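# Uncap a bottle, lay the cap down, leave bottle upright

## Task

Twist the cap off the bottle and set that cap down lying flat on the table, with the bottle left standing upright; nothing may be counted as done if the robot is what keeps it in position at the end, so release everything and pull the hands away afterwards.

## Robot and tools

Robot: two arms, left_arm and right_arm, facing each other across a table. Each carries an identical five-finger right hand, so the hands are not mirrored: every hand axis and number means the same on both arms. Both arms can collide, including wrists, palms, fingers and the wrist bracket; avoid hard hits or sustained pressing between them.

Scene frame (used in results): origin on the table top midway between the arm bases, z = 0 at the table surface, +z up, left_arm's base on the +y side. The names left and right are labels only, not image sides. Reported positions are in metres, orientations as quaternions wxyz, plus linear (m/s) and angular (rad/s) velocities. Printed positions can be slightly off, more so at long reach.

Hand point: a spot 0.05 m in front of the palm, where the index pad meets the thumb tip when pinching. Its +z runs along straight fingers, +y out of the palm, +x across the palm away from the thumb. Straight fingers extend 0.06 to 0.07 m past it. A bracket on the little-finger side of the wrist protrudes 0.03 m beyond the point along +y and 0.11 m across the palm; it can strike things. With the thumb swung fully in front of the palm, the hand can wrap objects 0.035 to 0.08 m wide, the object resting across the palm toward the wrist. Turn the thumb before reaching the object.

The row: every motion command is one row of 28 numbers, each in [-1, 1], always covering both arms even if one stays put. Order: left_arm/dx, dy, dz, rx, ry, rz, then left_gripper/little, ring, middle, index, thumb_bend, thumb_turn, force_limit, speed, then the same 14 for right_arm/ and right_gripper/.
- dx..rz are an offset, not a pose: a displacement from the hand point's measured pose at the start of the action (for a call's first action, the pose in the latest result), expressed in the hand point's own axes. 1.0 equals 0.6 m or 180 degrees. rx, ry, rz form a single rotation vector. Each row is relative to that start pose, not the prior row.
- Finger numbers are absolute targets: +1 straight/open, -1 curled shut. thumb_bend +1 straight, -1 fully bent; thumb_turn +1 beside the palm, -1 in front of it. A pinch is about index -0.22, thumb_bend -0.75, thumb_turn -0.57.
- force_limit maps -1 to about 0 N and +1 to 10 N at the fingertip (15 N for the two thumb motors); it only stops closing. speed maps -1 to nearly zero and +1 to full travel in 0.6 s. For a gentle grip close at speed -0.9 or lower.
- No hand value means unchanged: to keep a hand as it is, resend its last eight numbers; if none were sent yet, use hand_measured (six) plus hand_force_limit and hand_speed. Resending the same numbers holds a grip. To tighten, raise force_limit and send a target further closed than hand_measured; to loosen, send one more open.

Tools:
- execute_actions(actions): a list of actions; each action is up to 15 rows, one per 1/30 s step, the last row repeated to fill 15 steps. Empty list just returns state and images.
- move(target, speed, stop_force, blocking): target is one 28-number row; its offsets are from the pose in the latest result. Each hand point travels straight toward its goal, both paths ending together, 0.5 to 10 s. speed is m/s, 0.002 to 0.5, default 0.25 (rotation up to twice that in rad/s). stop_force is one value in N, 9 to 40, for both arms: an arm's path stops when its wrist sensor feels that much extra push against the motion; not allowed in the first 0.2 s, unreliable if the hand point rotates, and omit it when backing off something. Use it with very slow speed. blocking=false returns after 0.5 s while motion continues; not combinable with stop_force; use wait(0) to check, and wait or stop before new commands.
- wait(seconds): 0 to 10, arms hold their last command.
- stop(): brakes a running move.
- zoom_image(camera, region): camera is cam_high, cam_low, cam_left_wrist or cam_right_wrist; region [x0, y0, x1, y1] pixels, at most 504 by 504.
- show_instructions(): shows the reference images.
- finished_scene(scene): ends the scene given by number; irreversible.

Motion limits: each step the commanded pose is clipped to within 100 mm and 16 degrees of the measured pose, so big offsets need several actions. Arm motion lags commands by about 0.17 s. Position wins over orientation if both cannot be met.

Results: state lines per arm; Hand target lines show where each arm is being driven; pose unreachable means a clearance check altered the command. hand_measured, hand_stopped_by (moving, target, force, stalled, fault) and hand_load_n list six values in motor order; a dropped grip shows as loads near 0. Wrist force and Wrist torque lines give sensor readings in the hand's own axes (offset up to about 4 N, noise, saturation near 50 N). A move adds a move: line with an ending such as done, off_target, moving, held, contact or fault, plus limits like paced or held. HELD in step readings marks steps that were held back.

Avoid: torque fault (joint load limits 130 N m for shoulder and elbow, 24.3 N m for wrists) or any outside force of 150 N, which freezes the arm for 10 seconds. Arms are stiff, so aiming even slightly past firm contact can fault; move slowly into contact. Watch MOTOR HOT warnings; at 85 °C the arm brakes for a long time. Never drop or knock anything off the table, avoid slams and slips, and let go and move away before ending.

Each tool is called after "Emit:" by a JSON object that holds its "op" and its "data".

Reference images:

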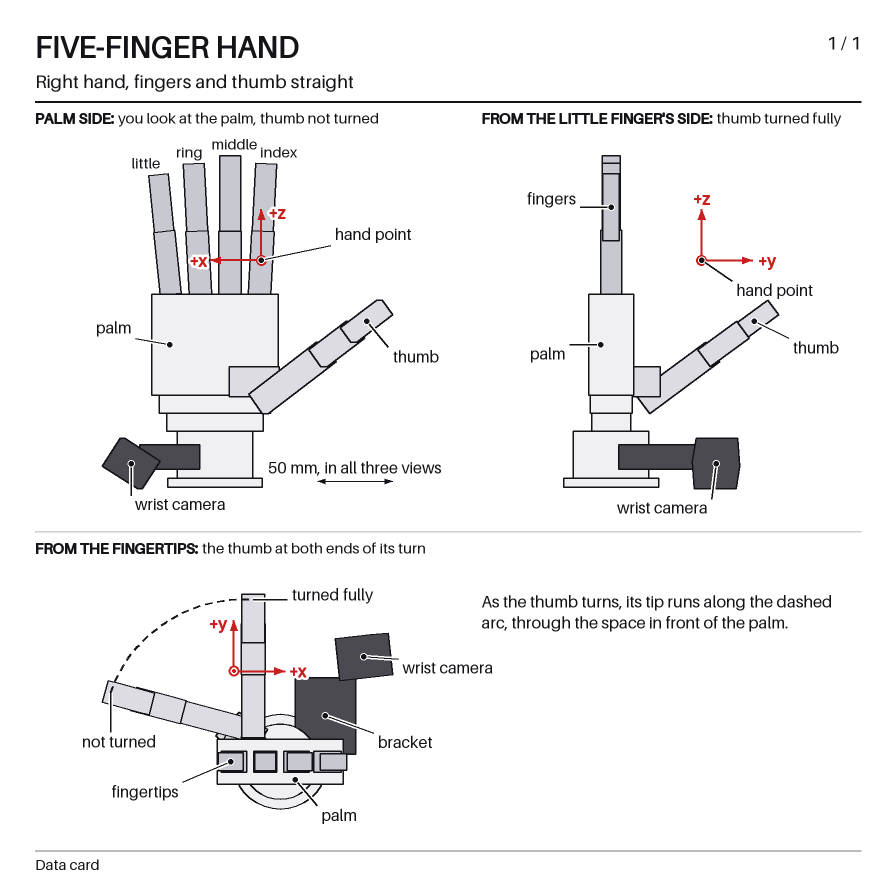

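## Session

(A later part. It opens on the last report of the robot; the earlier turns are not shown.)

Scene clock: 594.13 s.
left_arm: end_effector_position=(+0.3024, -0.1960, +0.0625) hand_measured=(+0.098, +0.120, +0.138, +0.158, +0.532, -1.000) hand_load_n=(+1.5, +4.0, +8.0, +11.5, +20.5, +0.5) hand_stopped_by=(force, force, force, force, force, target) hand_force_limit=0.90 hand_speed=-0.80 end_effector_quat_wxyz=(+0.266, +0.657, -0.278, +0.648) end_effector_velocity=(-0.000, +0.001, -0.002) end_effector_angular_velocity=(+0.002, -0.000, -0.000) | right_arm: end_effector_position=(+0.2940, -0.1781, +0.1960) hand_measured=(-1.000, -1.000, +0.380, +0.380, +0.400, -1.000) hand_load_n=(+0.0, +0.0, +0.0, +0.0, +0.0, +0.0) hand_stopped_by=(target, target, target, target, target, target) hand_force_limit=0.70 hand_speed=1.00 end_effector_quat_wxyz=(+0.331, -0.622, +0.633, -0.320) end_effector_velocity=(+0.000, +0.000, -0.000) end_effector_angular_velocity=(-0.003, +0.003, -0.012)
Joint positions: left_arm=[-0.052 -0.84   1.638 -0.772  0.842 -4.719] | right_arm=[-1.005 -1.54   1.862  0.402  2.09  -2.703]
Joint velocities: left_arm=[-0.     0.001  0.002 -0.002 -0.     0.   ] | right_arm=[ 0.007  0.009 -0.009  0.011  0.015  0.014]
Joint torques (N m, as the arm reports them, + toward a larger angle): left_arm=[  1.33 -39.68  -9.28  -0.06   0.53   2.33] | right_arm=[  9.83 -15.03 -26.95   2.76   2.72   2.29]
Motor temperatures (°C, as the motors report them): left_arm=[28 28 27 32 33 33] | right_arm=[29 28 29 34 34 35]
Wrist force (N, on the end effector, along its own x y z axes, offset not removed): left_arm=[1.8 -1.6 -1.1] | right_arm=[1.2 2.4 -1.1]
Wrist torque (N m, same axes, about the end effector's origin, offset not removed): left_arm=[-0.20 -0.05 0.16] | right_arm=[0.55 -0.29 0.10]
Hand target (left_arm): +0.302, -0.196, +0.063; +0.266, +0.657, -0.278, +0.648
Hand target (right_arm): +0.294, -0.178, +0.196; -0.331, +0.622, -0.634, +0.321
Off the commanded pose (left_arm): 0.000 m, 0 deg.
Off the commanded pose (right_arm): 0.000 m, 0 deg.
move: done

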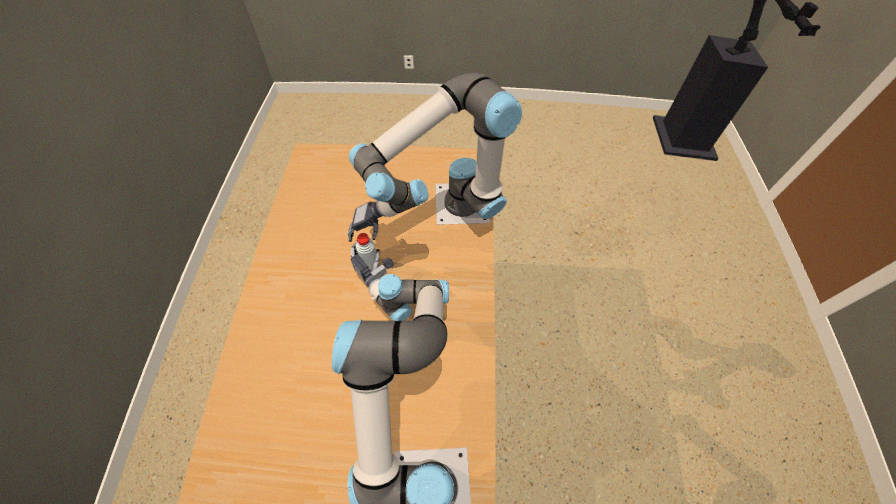

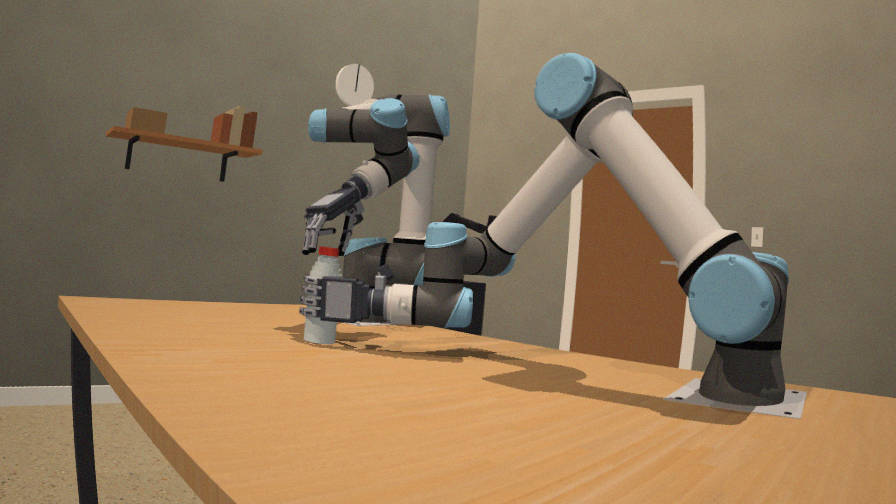

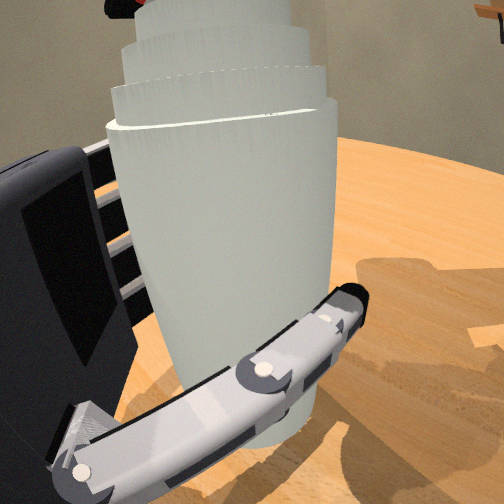

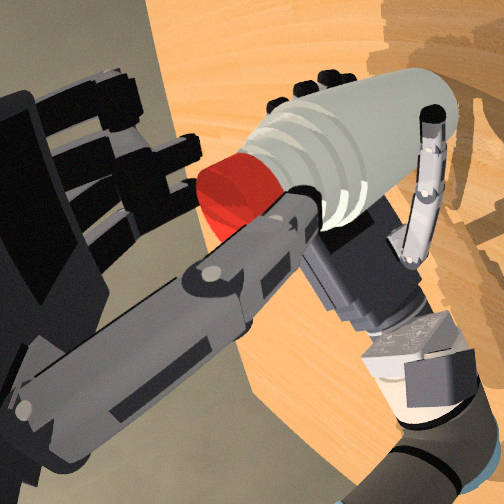

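Emit:
{"op": "execute_actions", "data": {"actions": [[[0,0,0,0,0,0,-0.9,-0.9,-0.9,-0.9,-1,-1,0.9,-0.8, -0.0015,0.0011,0.0008,0,0,0,-1,-1,0.22,0.22,0.05,-1,0.0,0.3]],[[0,0,0,0,0,0,-0.9,-0.9,-0.9,-0.9,-1,-1,0.9,-0.8, 0,0,0,0,0,0,-1,-1,0.22,0.22,-0.5,-1,-0.3,-0.6]],[[0,0,0,0,0,0,-0.9,-0.9,-0.9,-0.9,-1,-1,0.9,-0.8, -0.0,0,0,0,0,0,-1,-1,-0.8,-0.8,-0.6,-1,1,-0.7]]]}}

Emit:
{"op": "move", "data": {"target": [0,0,0,0,0,0,-0.9,-0.9,-0.9,-0.9,-1,-1,0.9,-0.8, 0.0083,0,-0.003,0,-0.3173,-0.2232,-1,-1,-0.8,-0.8,-0.6,-1,1,-0.7], "speed": 0.25}}

Emit:
{"op": "execute_actions", "data": {"actions": [[[0,0,0,0,0,0,-0.9,-0.9,-0.9,-0.9,-1,-1,0.9,-0.8, 0,0,0,0,0,0,-1,-1,0.38,0.38,0.4,-1,0.7,1]]]}}

Emit:
{"op": "move", "data": {"target": [0,0,0,0,0,0,-0.9,-0.9,-0.9,-0.9,-1,-1,0.9,-0.8, -0.0005,-0.005,0.0071,0,0.3173,0.2232,-1,-1,0.38,0.38,0.4,-1,0.7,1], "speed": 0.5}}

Emit:
{"op": "zoom_image", "data": {"camera": "cam_low", "region": [280,190,380,290]}}

Emit:
{"op": "zoom_image", "data": {"camera": "cam_high", "region": [340,210,400,260]}}

Scene clock: 601.70 s.
left_arm: end_effector_position=(+0.3024, -0.1960, +0.0625) hand_measured=(+0.098, +0.120, +0.138, +0.158, +0.532, -1.000) hand_load_n=(+2.0, +4.5, +8.0, +11.0, +20.5, -0.5) hand_stopped_by=(force, force, force, force, force, target) hand_force_limit=0.90 hand_speed=-0.80 end_effector_quat_wxyz=(+0.266, +0.657, -0.278, +0.648) end_effector_velocity=(+0.000, +0.000, -0.001) end_effector_angular_velocity=(+0.001, -0.000, +0.000) | right_arm: end_effector_position=(+0.2940, -0.1772, +0.1952) hand_measured=(-1.000, -1.000, +0.100, +0.130, -0.060, -1.000) hand_load_n=(+0.0, +0.0, +10.0, +7.5, +16.0, +1.0) hand_stopped_by=(target, target, force, force, force, target) hand_force_limit=1.00 hand_speed=-0.70 end_effector_quat_wxyz=(+0.331, -0.622, +0.633, -0.320) end_effector_velocity=(+0.000, +0.000, +0.000) end_effector_angular_velocity=(+0.000, -0.000, +0.000)
Joint positions: left_arm=[-0.052 -0.84   1.638 -0.772  0.842 -4.719] | right_arm=[-1.003 -1.537  1.862  0.4    2.091 -2.701]
Joint velocities: left_arm=[ 0.     0.     0.001  0.    -0.     0.   ] | right_arm=[-0.    -0.    -0.001  0.001 -0.    -0.   ]
Joint torques (N m, as the arm reports them, + toward a larger angle): left_arm=[  0.21 -39.3  -10.04  -0.08   0.68   2.22] | right_arm=[  7.08 -13.3  -17.13  -1.8    2.58   2.06]
Motor temperatures (°C, as the motors report them): left_arm=[28 28 27 32 33 33] | right_arm=[29 28 29 34 34 35]
Wrist force (N, on the end effector, along its own x y z axes, offset not removed): left_arm=[1.9 -1.4 1.3] | right_arm=[1.8 3.8 -2.0]
Wrist torque (N m, same axes, about the end effector's origin, offset not removed): left_arm=[-0.28 0.02 -0.11] | right_arm=[0.26 -0.23 0.14]
Hand target (left_arm): +0.302, -0.196, +0.063; +0.266, +0.657, -0.278, +0.648
Hand target (right_arm): +0.294, -0.177, +0.195; -0.331, +0.622, -0.633, +0.320
Off the commanded pose (left_arm): 0.000 m, 0 deg.
Off the commanded pose (right_arm): 0.000 m, 0 deg.
Step readings (end_effector_position; steps 1 to 15: 1st action; 16 to 30: 2nd action; 31 to 45: 3rd action):
0: left_arm (+0.3024, -0.1960, +0.0625) | right_arm (+0.2940, -0.1781, +0.1959)
1: left_arm (+0.3024, -0.1960, +0.0625) | right_arm (+0.2940, -0.1781, +0.1959)
2: left_arm (+0.3024, -0.1960, +0.0625) | right_arm (+0.2940, -0.1780, +0.1958)
4: left_arm (+0.3024, -0.1960, +0.0625) | right_arm (+0.2940, -0.1776, +0.1956)
8: left_arm (+0.3024, -0.1960, +0.0625) | right_arm (+0.2941, -0.1773, +0.1953)
15: left_arm (+0.3024, -0.1960, +0.0625) | right_arm (+0.2940, -0.1772, +0.1952)
16: left_arm (+0.3024, -0.1960, +0.0625) | right_arm (+0.2940, -0.1772, +0.1952)
17: left_arm (+0.3024, -0.1960, +0.0625) | right_arm (+0.2940, -0.1772, +0.1952)
19: left_arm (+0.3024, -0.1960, +0.0625) | right_arm (+0.2940, -0.1772, +0.1952)
23: left_arm (+0.3024, -0.1960, +0.0625) | right_arm (+0.2940, -0.1772, +0.1952)
30: left_arm (+0.3024, -0.1960, +0.0625) | right_arm (+0.2940, -0.1772, +0.1952)
31: left_arm (+0.3024, -0.1960, +0.0625) | right_arm (+0.2940, -0.1772, +0.1952)
32: left_arm (+0.3024, -0.1960, +0.0625) | right_arm (+0.2940, -0.1772, +0.1952)
34: left_arm (+0.3024, -0.1960, +0.0625) | right_arm (+0.2940, -0.1772, +0.1952)
38: left_arm (+0.3024, -0.1960, +0.0625) | right_arm (+0.2940, -0.1772, +0.1952)
45: end_effector_position above

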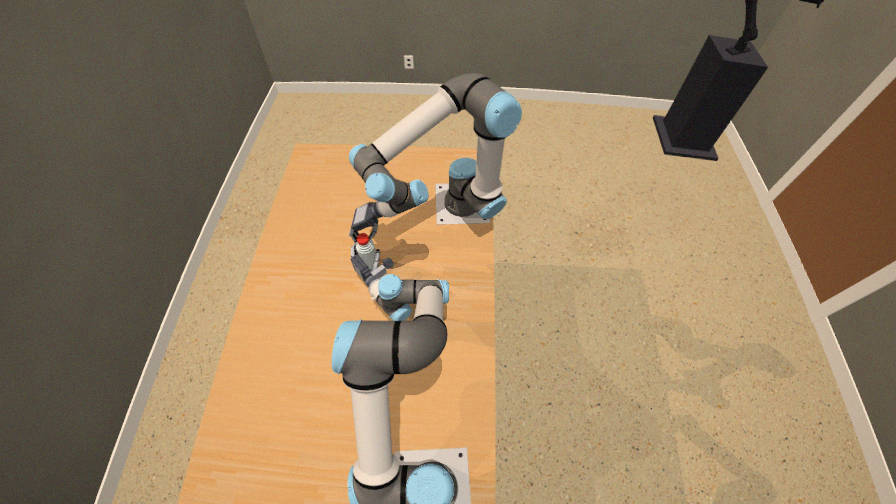

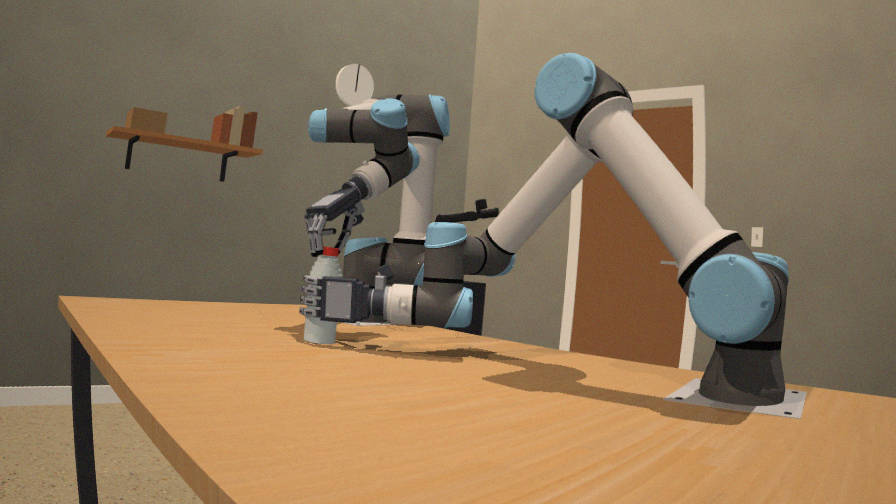

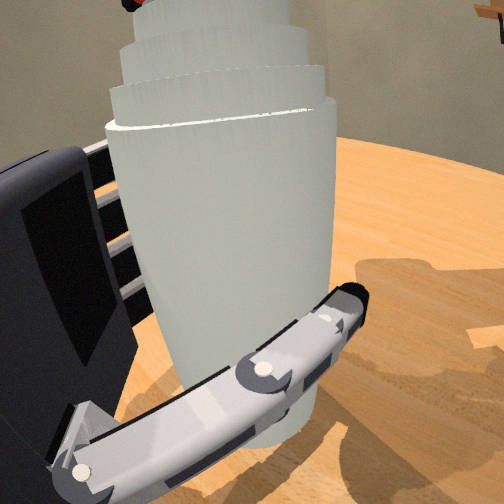

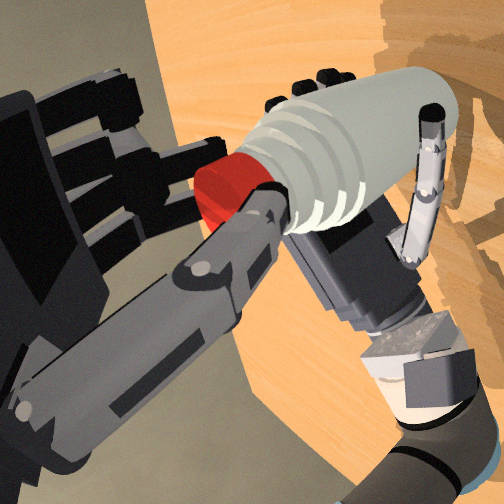

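Scene clock: 604.70 s.
left_arm: end_effector_position=(+0.3024, -0.1960, +0.0625) hand_measured=(+0.098, +0.120, +0.138, +0.158, +0.532, -1.000) hand_load_n=(+2.0, +4.0, +7.5, +11.0, +20.5, +0.0) hand_stopped_by=(force, force, force, force, force, target) hand_force_limit=0.90 hand_speed=-0.80 end_effector_quat_wxyz=(+0.266, +0.657, -0.278, +0.648) end_effector_velocity=(+0.000, -0.000, +0.001) end_effector_angular_velocity=(-0.002, +0.000, +0.000) | right_arm: end_effector_position=(+0.2926, -0.1824, +0.1957) hand_measured=(-1.000, -1.000, +0.100, +0.130, -0.060, -1.000) hand_load_n=(+0.0, +0.0, +4.0, +9.0, +10.5, -0.5) hand_stopped_by=(target, target, force, force, force, target) hand_force_limit=1.00 hand_speed=-0.70 end_effector_quat_wxyz=(+0.462, -0.869, +0.160, -0.081) end_effector_velocity=(-0.001, -0.000, -0.000) end_effector_angular_velocity=(-0.002, +0.003, +0.013)
Joint positions: left_arm=[-0.052 -0.84   1.638 -0.772  0.842 -4.719] | right_arm=[-1.591 -1.475  1.862  0.632  0.717 -4.019]
Joint velocities: left_arm=[ 0.    -0.    -0.    -0.001 -0.    -0.   ] | right_arm=[-0.002  0.008 -0.005  0.016 -0.006 -0.021]
Joint torques (N m, as the arm reports them, + toward a larger angle): left_arm=[  0.12 -40.36  -9.76   0.03   0.79   2.19] | right_arm=[ -7.06 -11.68 -23.66   4.04  -2.99  -2.34]
Motor temperatures (°C, as the motors report them): left_arm=[28 28 27 32 33 33] | right_arm=[29 28 29 34 34 35]
Wrist force (N, on the end effector, along its own x y z axes, offset not removed): left_arm=[3.1 -2.2 -4.5] | right_arm=[2.6 1.6 -3.1]
Wrist torque (N m, same axes, about the end effector's origin, offset not removed): left_arm=[-0.02 -0.16 0.21] | right_arm=[0.34 -0.29 0.22]
Hand target (left_arm): +0.302, -0.196, +0.063; +0.266, +0.657, -0.278, +0.648
Hand target (right_arm): +0.293, -0.182, +0.196; -0.462, +0.869, -0.159, +0.081
Off the commanded pose (left_arm): 0.000 m, 0 deg.
Off the commanded pose (right_arm): 0.000 m, 0 deg.
move: done

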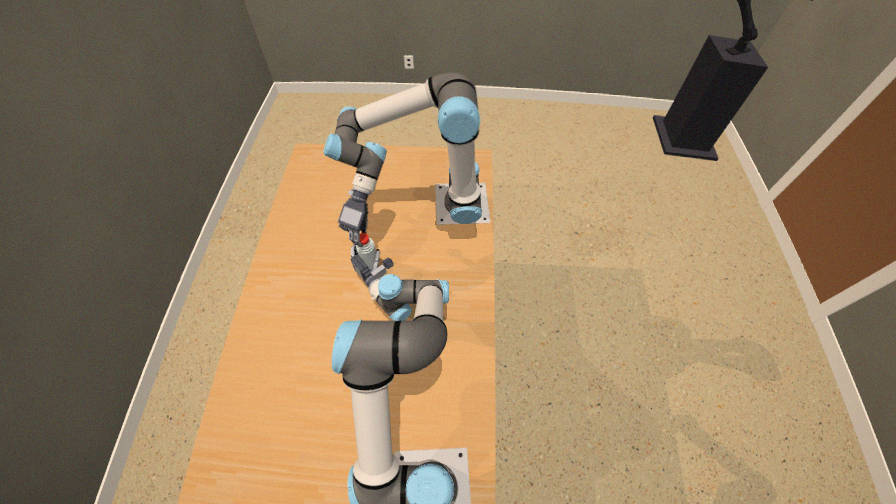

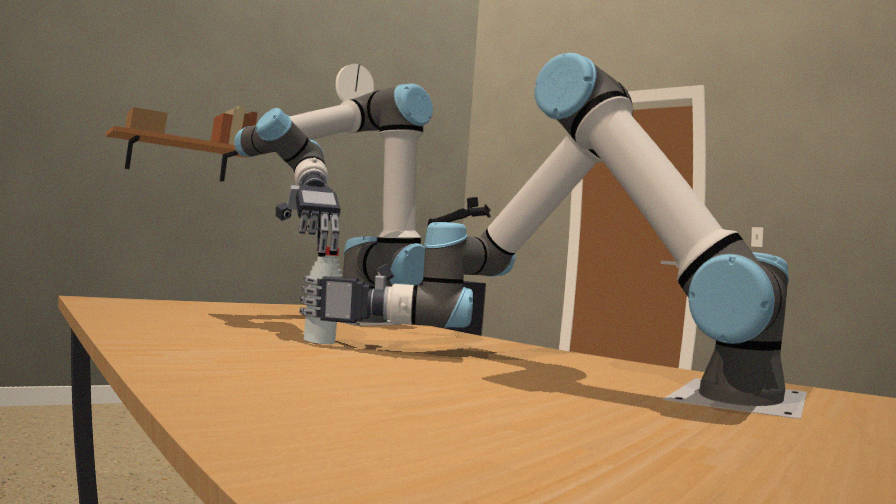

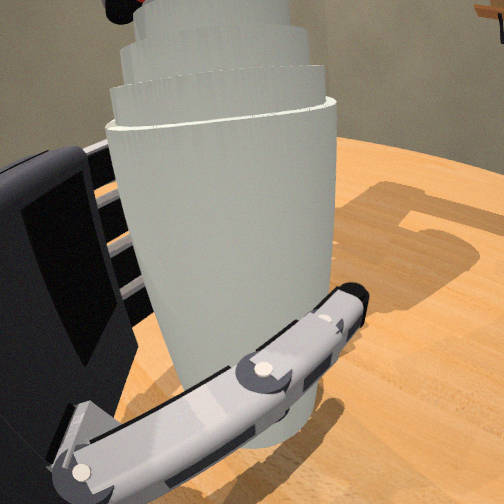

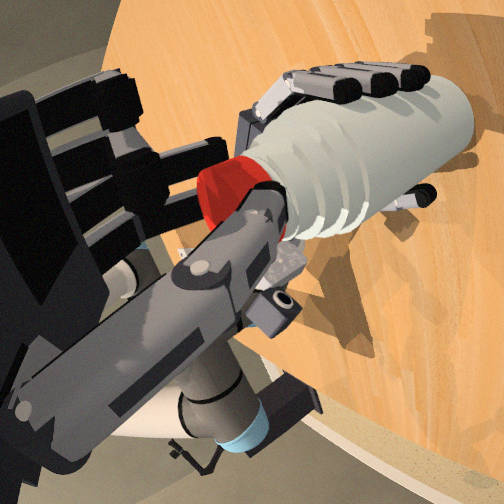

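Scene clock: 605.20 s.
left_arm: end_effector_position=(+0.3024, -0.1960, +0.0625) hand_measured=(+0.098, +0.120, +0.138, +0.158, +0.532, -1.000) hand_load_n=(+1.5, +4.0, +8.0, +11.0, +20.5, -0.5) hand_stopped_by=(force, force, force, force, force, target) hand_force_limit=0.90 hand_speed=-0.80 end_effector_quat_wxyz=(+0.266, +0.657, -0.278, +0.648) end_effector_velocity=(+0.000, -0.000, +0.000) end_effector_angular_velocity=(-0.000, -0.000, +0.000) | right_arm: end_effector_position=(+0.2926, -0.1824, +0.1957) hand_measured=(-1.000, -1.000, +0.380, +0.380, +0.400, -1.000) hand_load_n=(+0.0, +0.0, +0.0, +0.0, +0.0, +0.0) hand_stopped_by=(target, target, target, target, target, target) hand_force_limit=0.70 hand_speed=1.00 end_effector_quat_wxyz=(+0.462, -0.869, +0.160, -0.081) end_effector_velocity=(-0.000, -0.000, -0.000) end_effector_angular_velocity=(-0.001, +0.001, -0.001)
Joint positions: left_arm=[-0.052 -0.84   1.638 -0.772  0.842 -4.719] | right_arm=[-1.591 -1.475  1.862  0.632  0.717 -4.019]
Joint velocities: left_arm=[ 0.     0.    -0.001  0.    -0.     0.   ] | right_arm=[-0.    -0.     0.     0.001  0.001  0.   ]
Joint torques (N m, as the arm reports them, + toward a larger angle): left_arm=[  0.14 -39.54 -10.15  -0.11   0.73   2.22] | right_arm=[ -0.17 -31.3  -10.69  -0.99   0.94   2.14]
Motor temperatures (°C, as the motors report them): left_arm=[28 28 27 32 33 33] | right_arm=[29 28 29 34 34 35]
Wrist force (N, on the end effector, along its own x y z axes, offset not removed): left_arm=[1.0 3.5 0.2] | right_arm=[-2.2 -0.3 -0.2]
Wrist torque (N m, same axes, about the end effector's origin, offset not removed): left_arm=[0.57 0.06 0.18] | right_arm=[-0.10 0.21 -0.05]
Hand target (left_arm): +0.302, -0.196, +0.063; +0.266, +0.657, -0.278, +0.648
Hand target (right_arm): +0.293, -0.182, +0.196; -0.462, +0.869, -0.160, +0.081
Off the commanded pose (left_arm): 0.000 m, 0 deg.
Off the commanded pose (right_arm): 0.000 m, 0 deg.
Step readings (end_effector_position):
0: left_arm (+0.3024, -0.1960, +0.0625) | right_arm (+0.2926, -0.1824, +0.1957)
1: left_arm (+0.3024, -0.1960, +0.0625) | right_arm (+0.2926, -0.1824, +0.1957)
2: left_arm (+0.3024, -0.1960, +0.0625) | right_arm (+0.2926, -0.1824, +0.1957)
4: left_arm (+0.3024, -0.1960, +0.0625) | right_arm (+0.2926, -0.1824, +0.1957)
8: left_arm (+0.3024, -0.1960, +0.0625) | right_arm (+0.2926, -0.1823, +0.1957)
15: end_effector_position above

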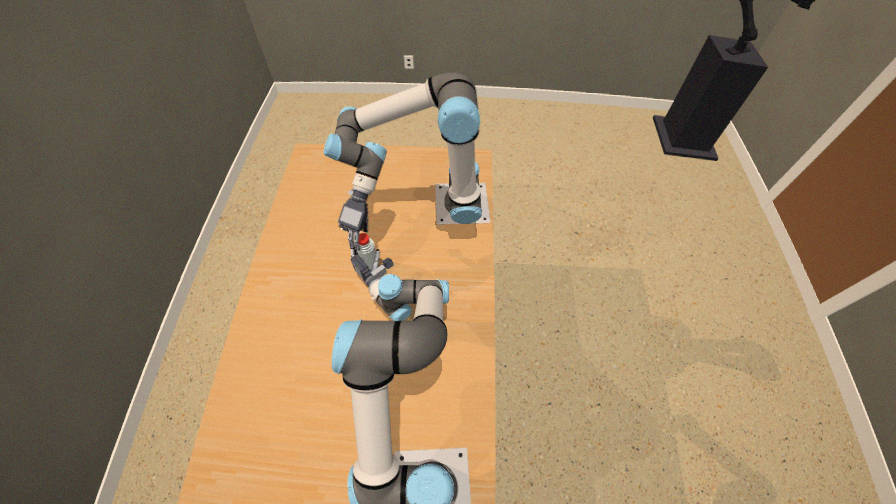

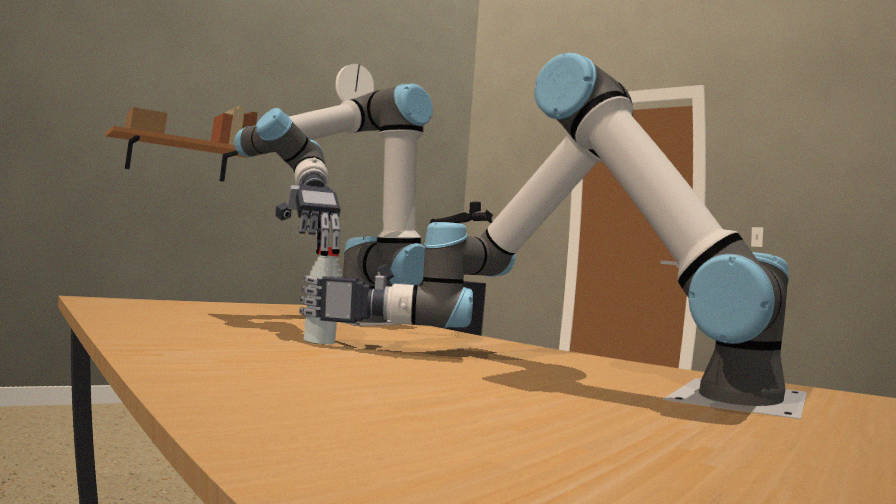

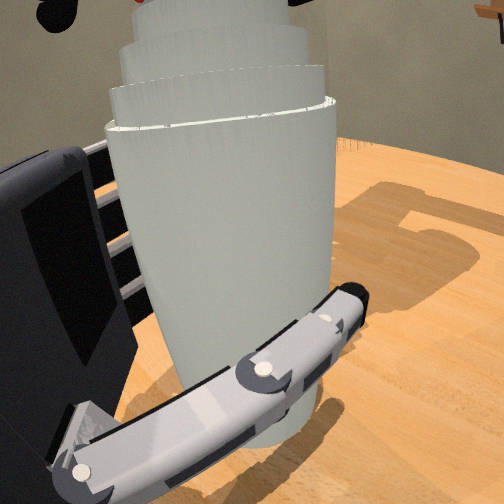

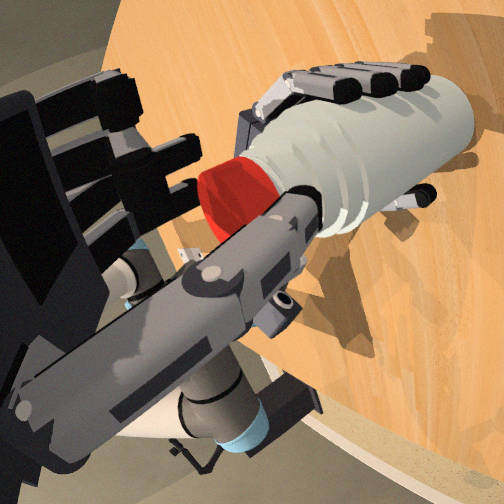

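Scene clock: 607.17 s.
left_arm: end_effector_position=(+0.3024, -0.1960, +0.0625) hand_measured=(+0.098, +0.120, +0.138, +0.158, +0.532, -1.000) hand_load_n=(+1.5, +4.0, +8.0, +11.0, +20.5, -0.5) hand_stopped_by=(force, force, force, force, force, target) hand_force_limit=0.90 hand_speed=-0.80 end_effector_quat_wxyz=(+0.266, +0.657, -0.278, +0.648) end_effector_velocity=(-0.000, -0.000, +0.002) end_effector_angular_velocity=(-0.004, -0.000, -0.000) | right_arm: end_effector_position=(+0.2941, -0.1772, +0.1963) hand_measured=(-1.000, -1.000, +0.380, +0.380, +0.400, -1.000) hand_load_n=(+0.0, +0.0, +0.0, +0.0, +0.0, +0.0) hand_stopped_by=(target, target, target, target, target, target) hand_force_limit=0.70 hand_speed=1.00 end_effector_quat_wxyz=(+0.332, -0.622, +0.633, -0.320) end_effector_velocity=(+0.000, -0.000, -0.000) end_effector_angular_velocity=(-0.004, +0.003, -0.014)
Joint positions: left_arm=[-0.052 -0.84   1.638 -0.772  0.842 -4.719] | right_arm=[-1.003 -1.539  1.86   0.403  2.091 -2.701]
Joint velocities: left_arm=[-0.    -0.001  0.    -0.003  0.    -0.   ] | right_arm=[ 0.006  0.009 -0.007  0.011  0.016  0.014]
Joint torques (N m, as the arm reports them, + toward a larger angle): left_arm=[  0.06 -39.79 -10.3   -0.14   0.56   2.23] | right_arm=[ 11.84  -8.65 -24.69   3.     2.82   2.08]
Motor temperatures (°C, as the motors report them): left_arm=[28 28 27 32 33 33] | right_arm=[29 28 29 34 34 35]
Wrist force (N, on the end effector, along its own x y z axes, offset not removed): left_arm=[2.4 -4.1 1.2] | right_arm=[0.0 1.4 -0.6]
Wrist torque (N m, same axes, about the end effector's origin, offset not removed): left_arm=[-0.64 -0.02 -0.11] | right_arm=[0.26 -0.18 0.03]
Hand target (left_arm): +0.302, -0.196, +0.063; +0.266, +0.657, -0.278, +0.648
Hand target (right_arm): +0.294, -0.177, +0.196; -0.331, +0.621, -0.634, +0.321
Off the commanded pose (left_arm): 0.000 m, 0 deg.
Off the commanded pose (right_arm): 0.000 m, 0 deg.
move: done

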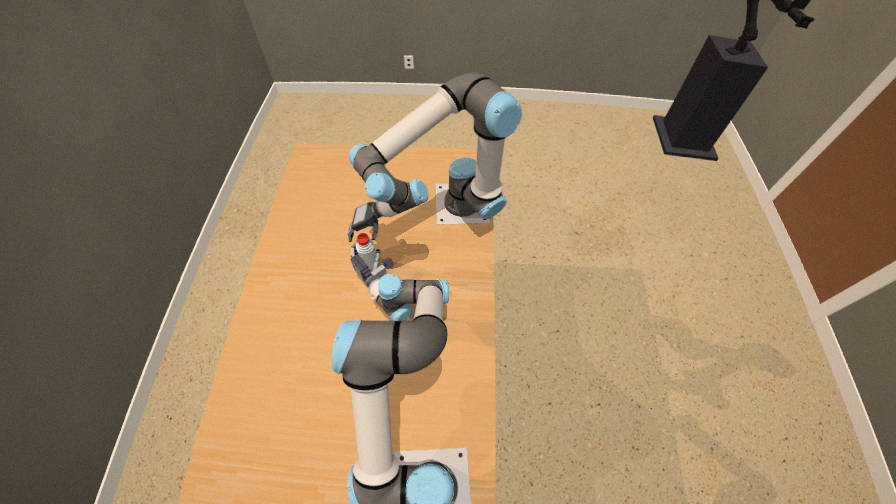

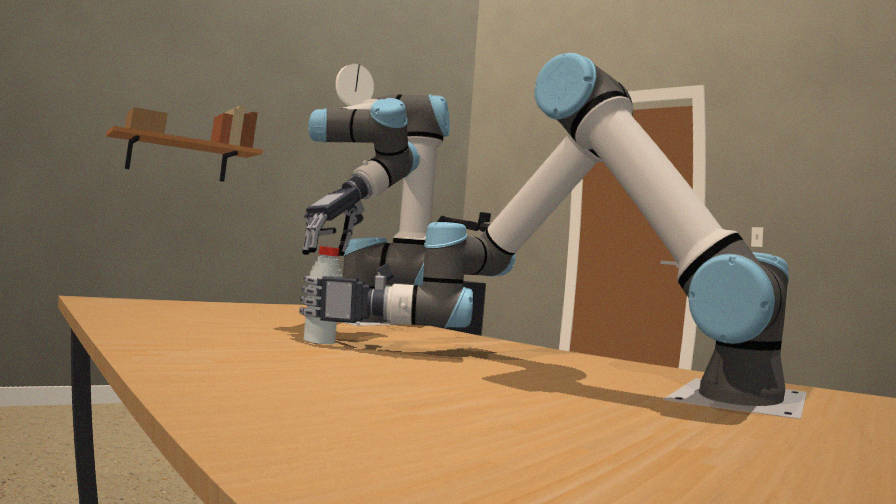

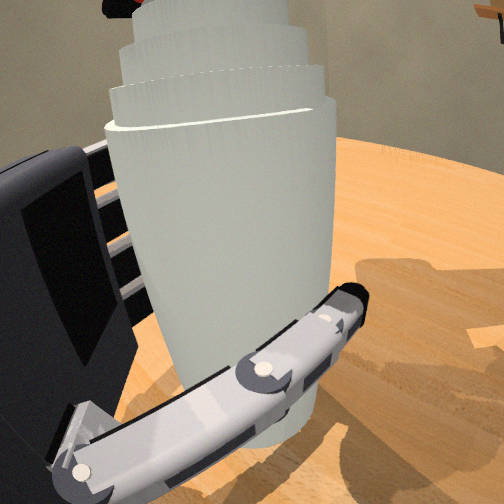

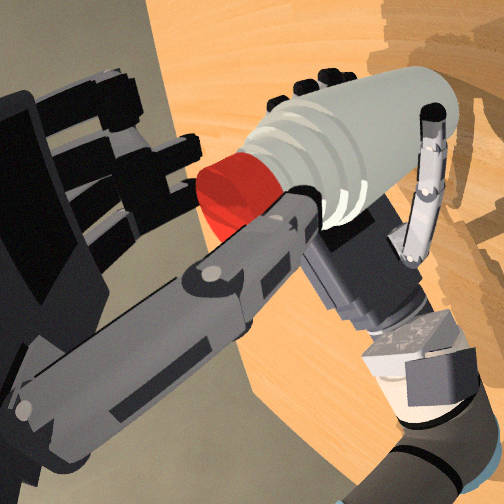

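Region (280, 190, 380, 290) of cam_low's 896x504 image, scaled by 5.040, with more detail than that image has.

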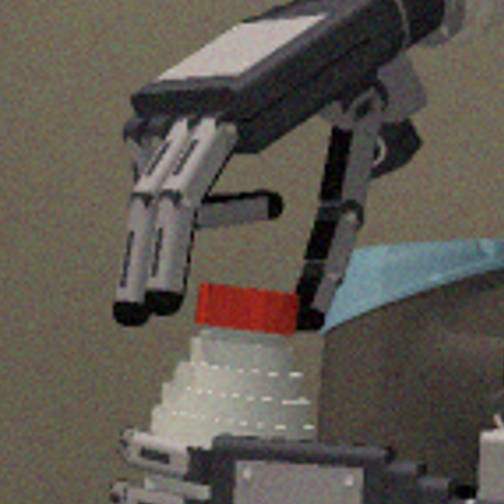

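Region (340, 210, 400, 260) of cam_high's 896x504 image, scaled by 8.400, with more detail than that image has.

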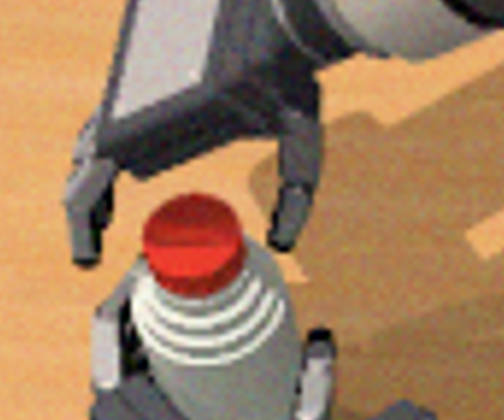

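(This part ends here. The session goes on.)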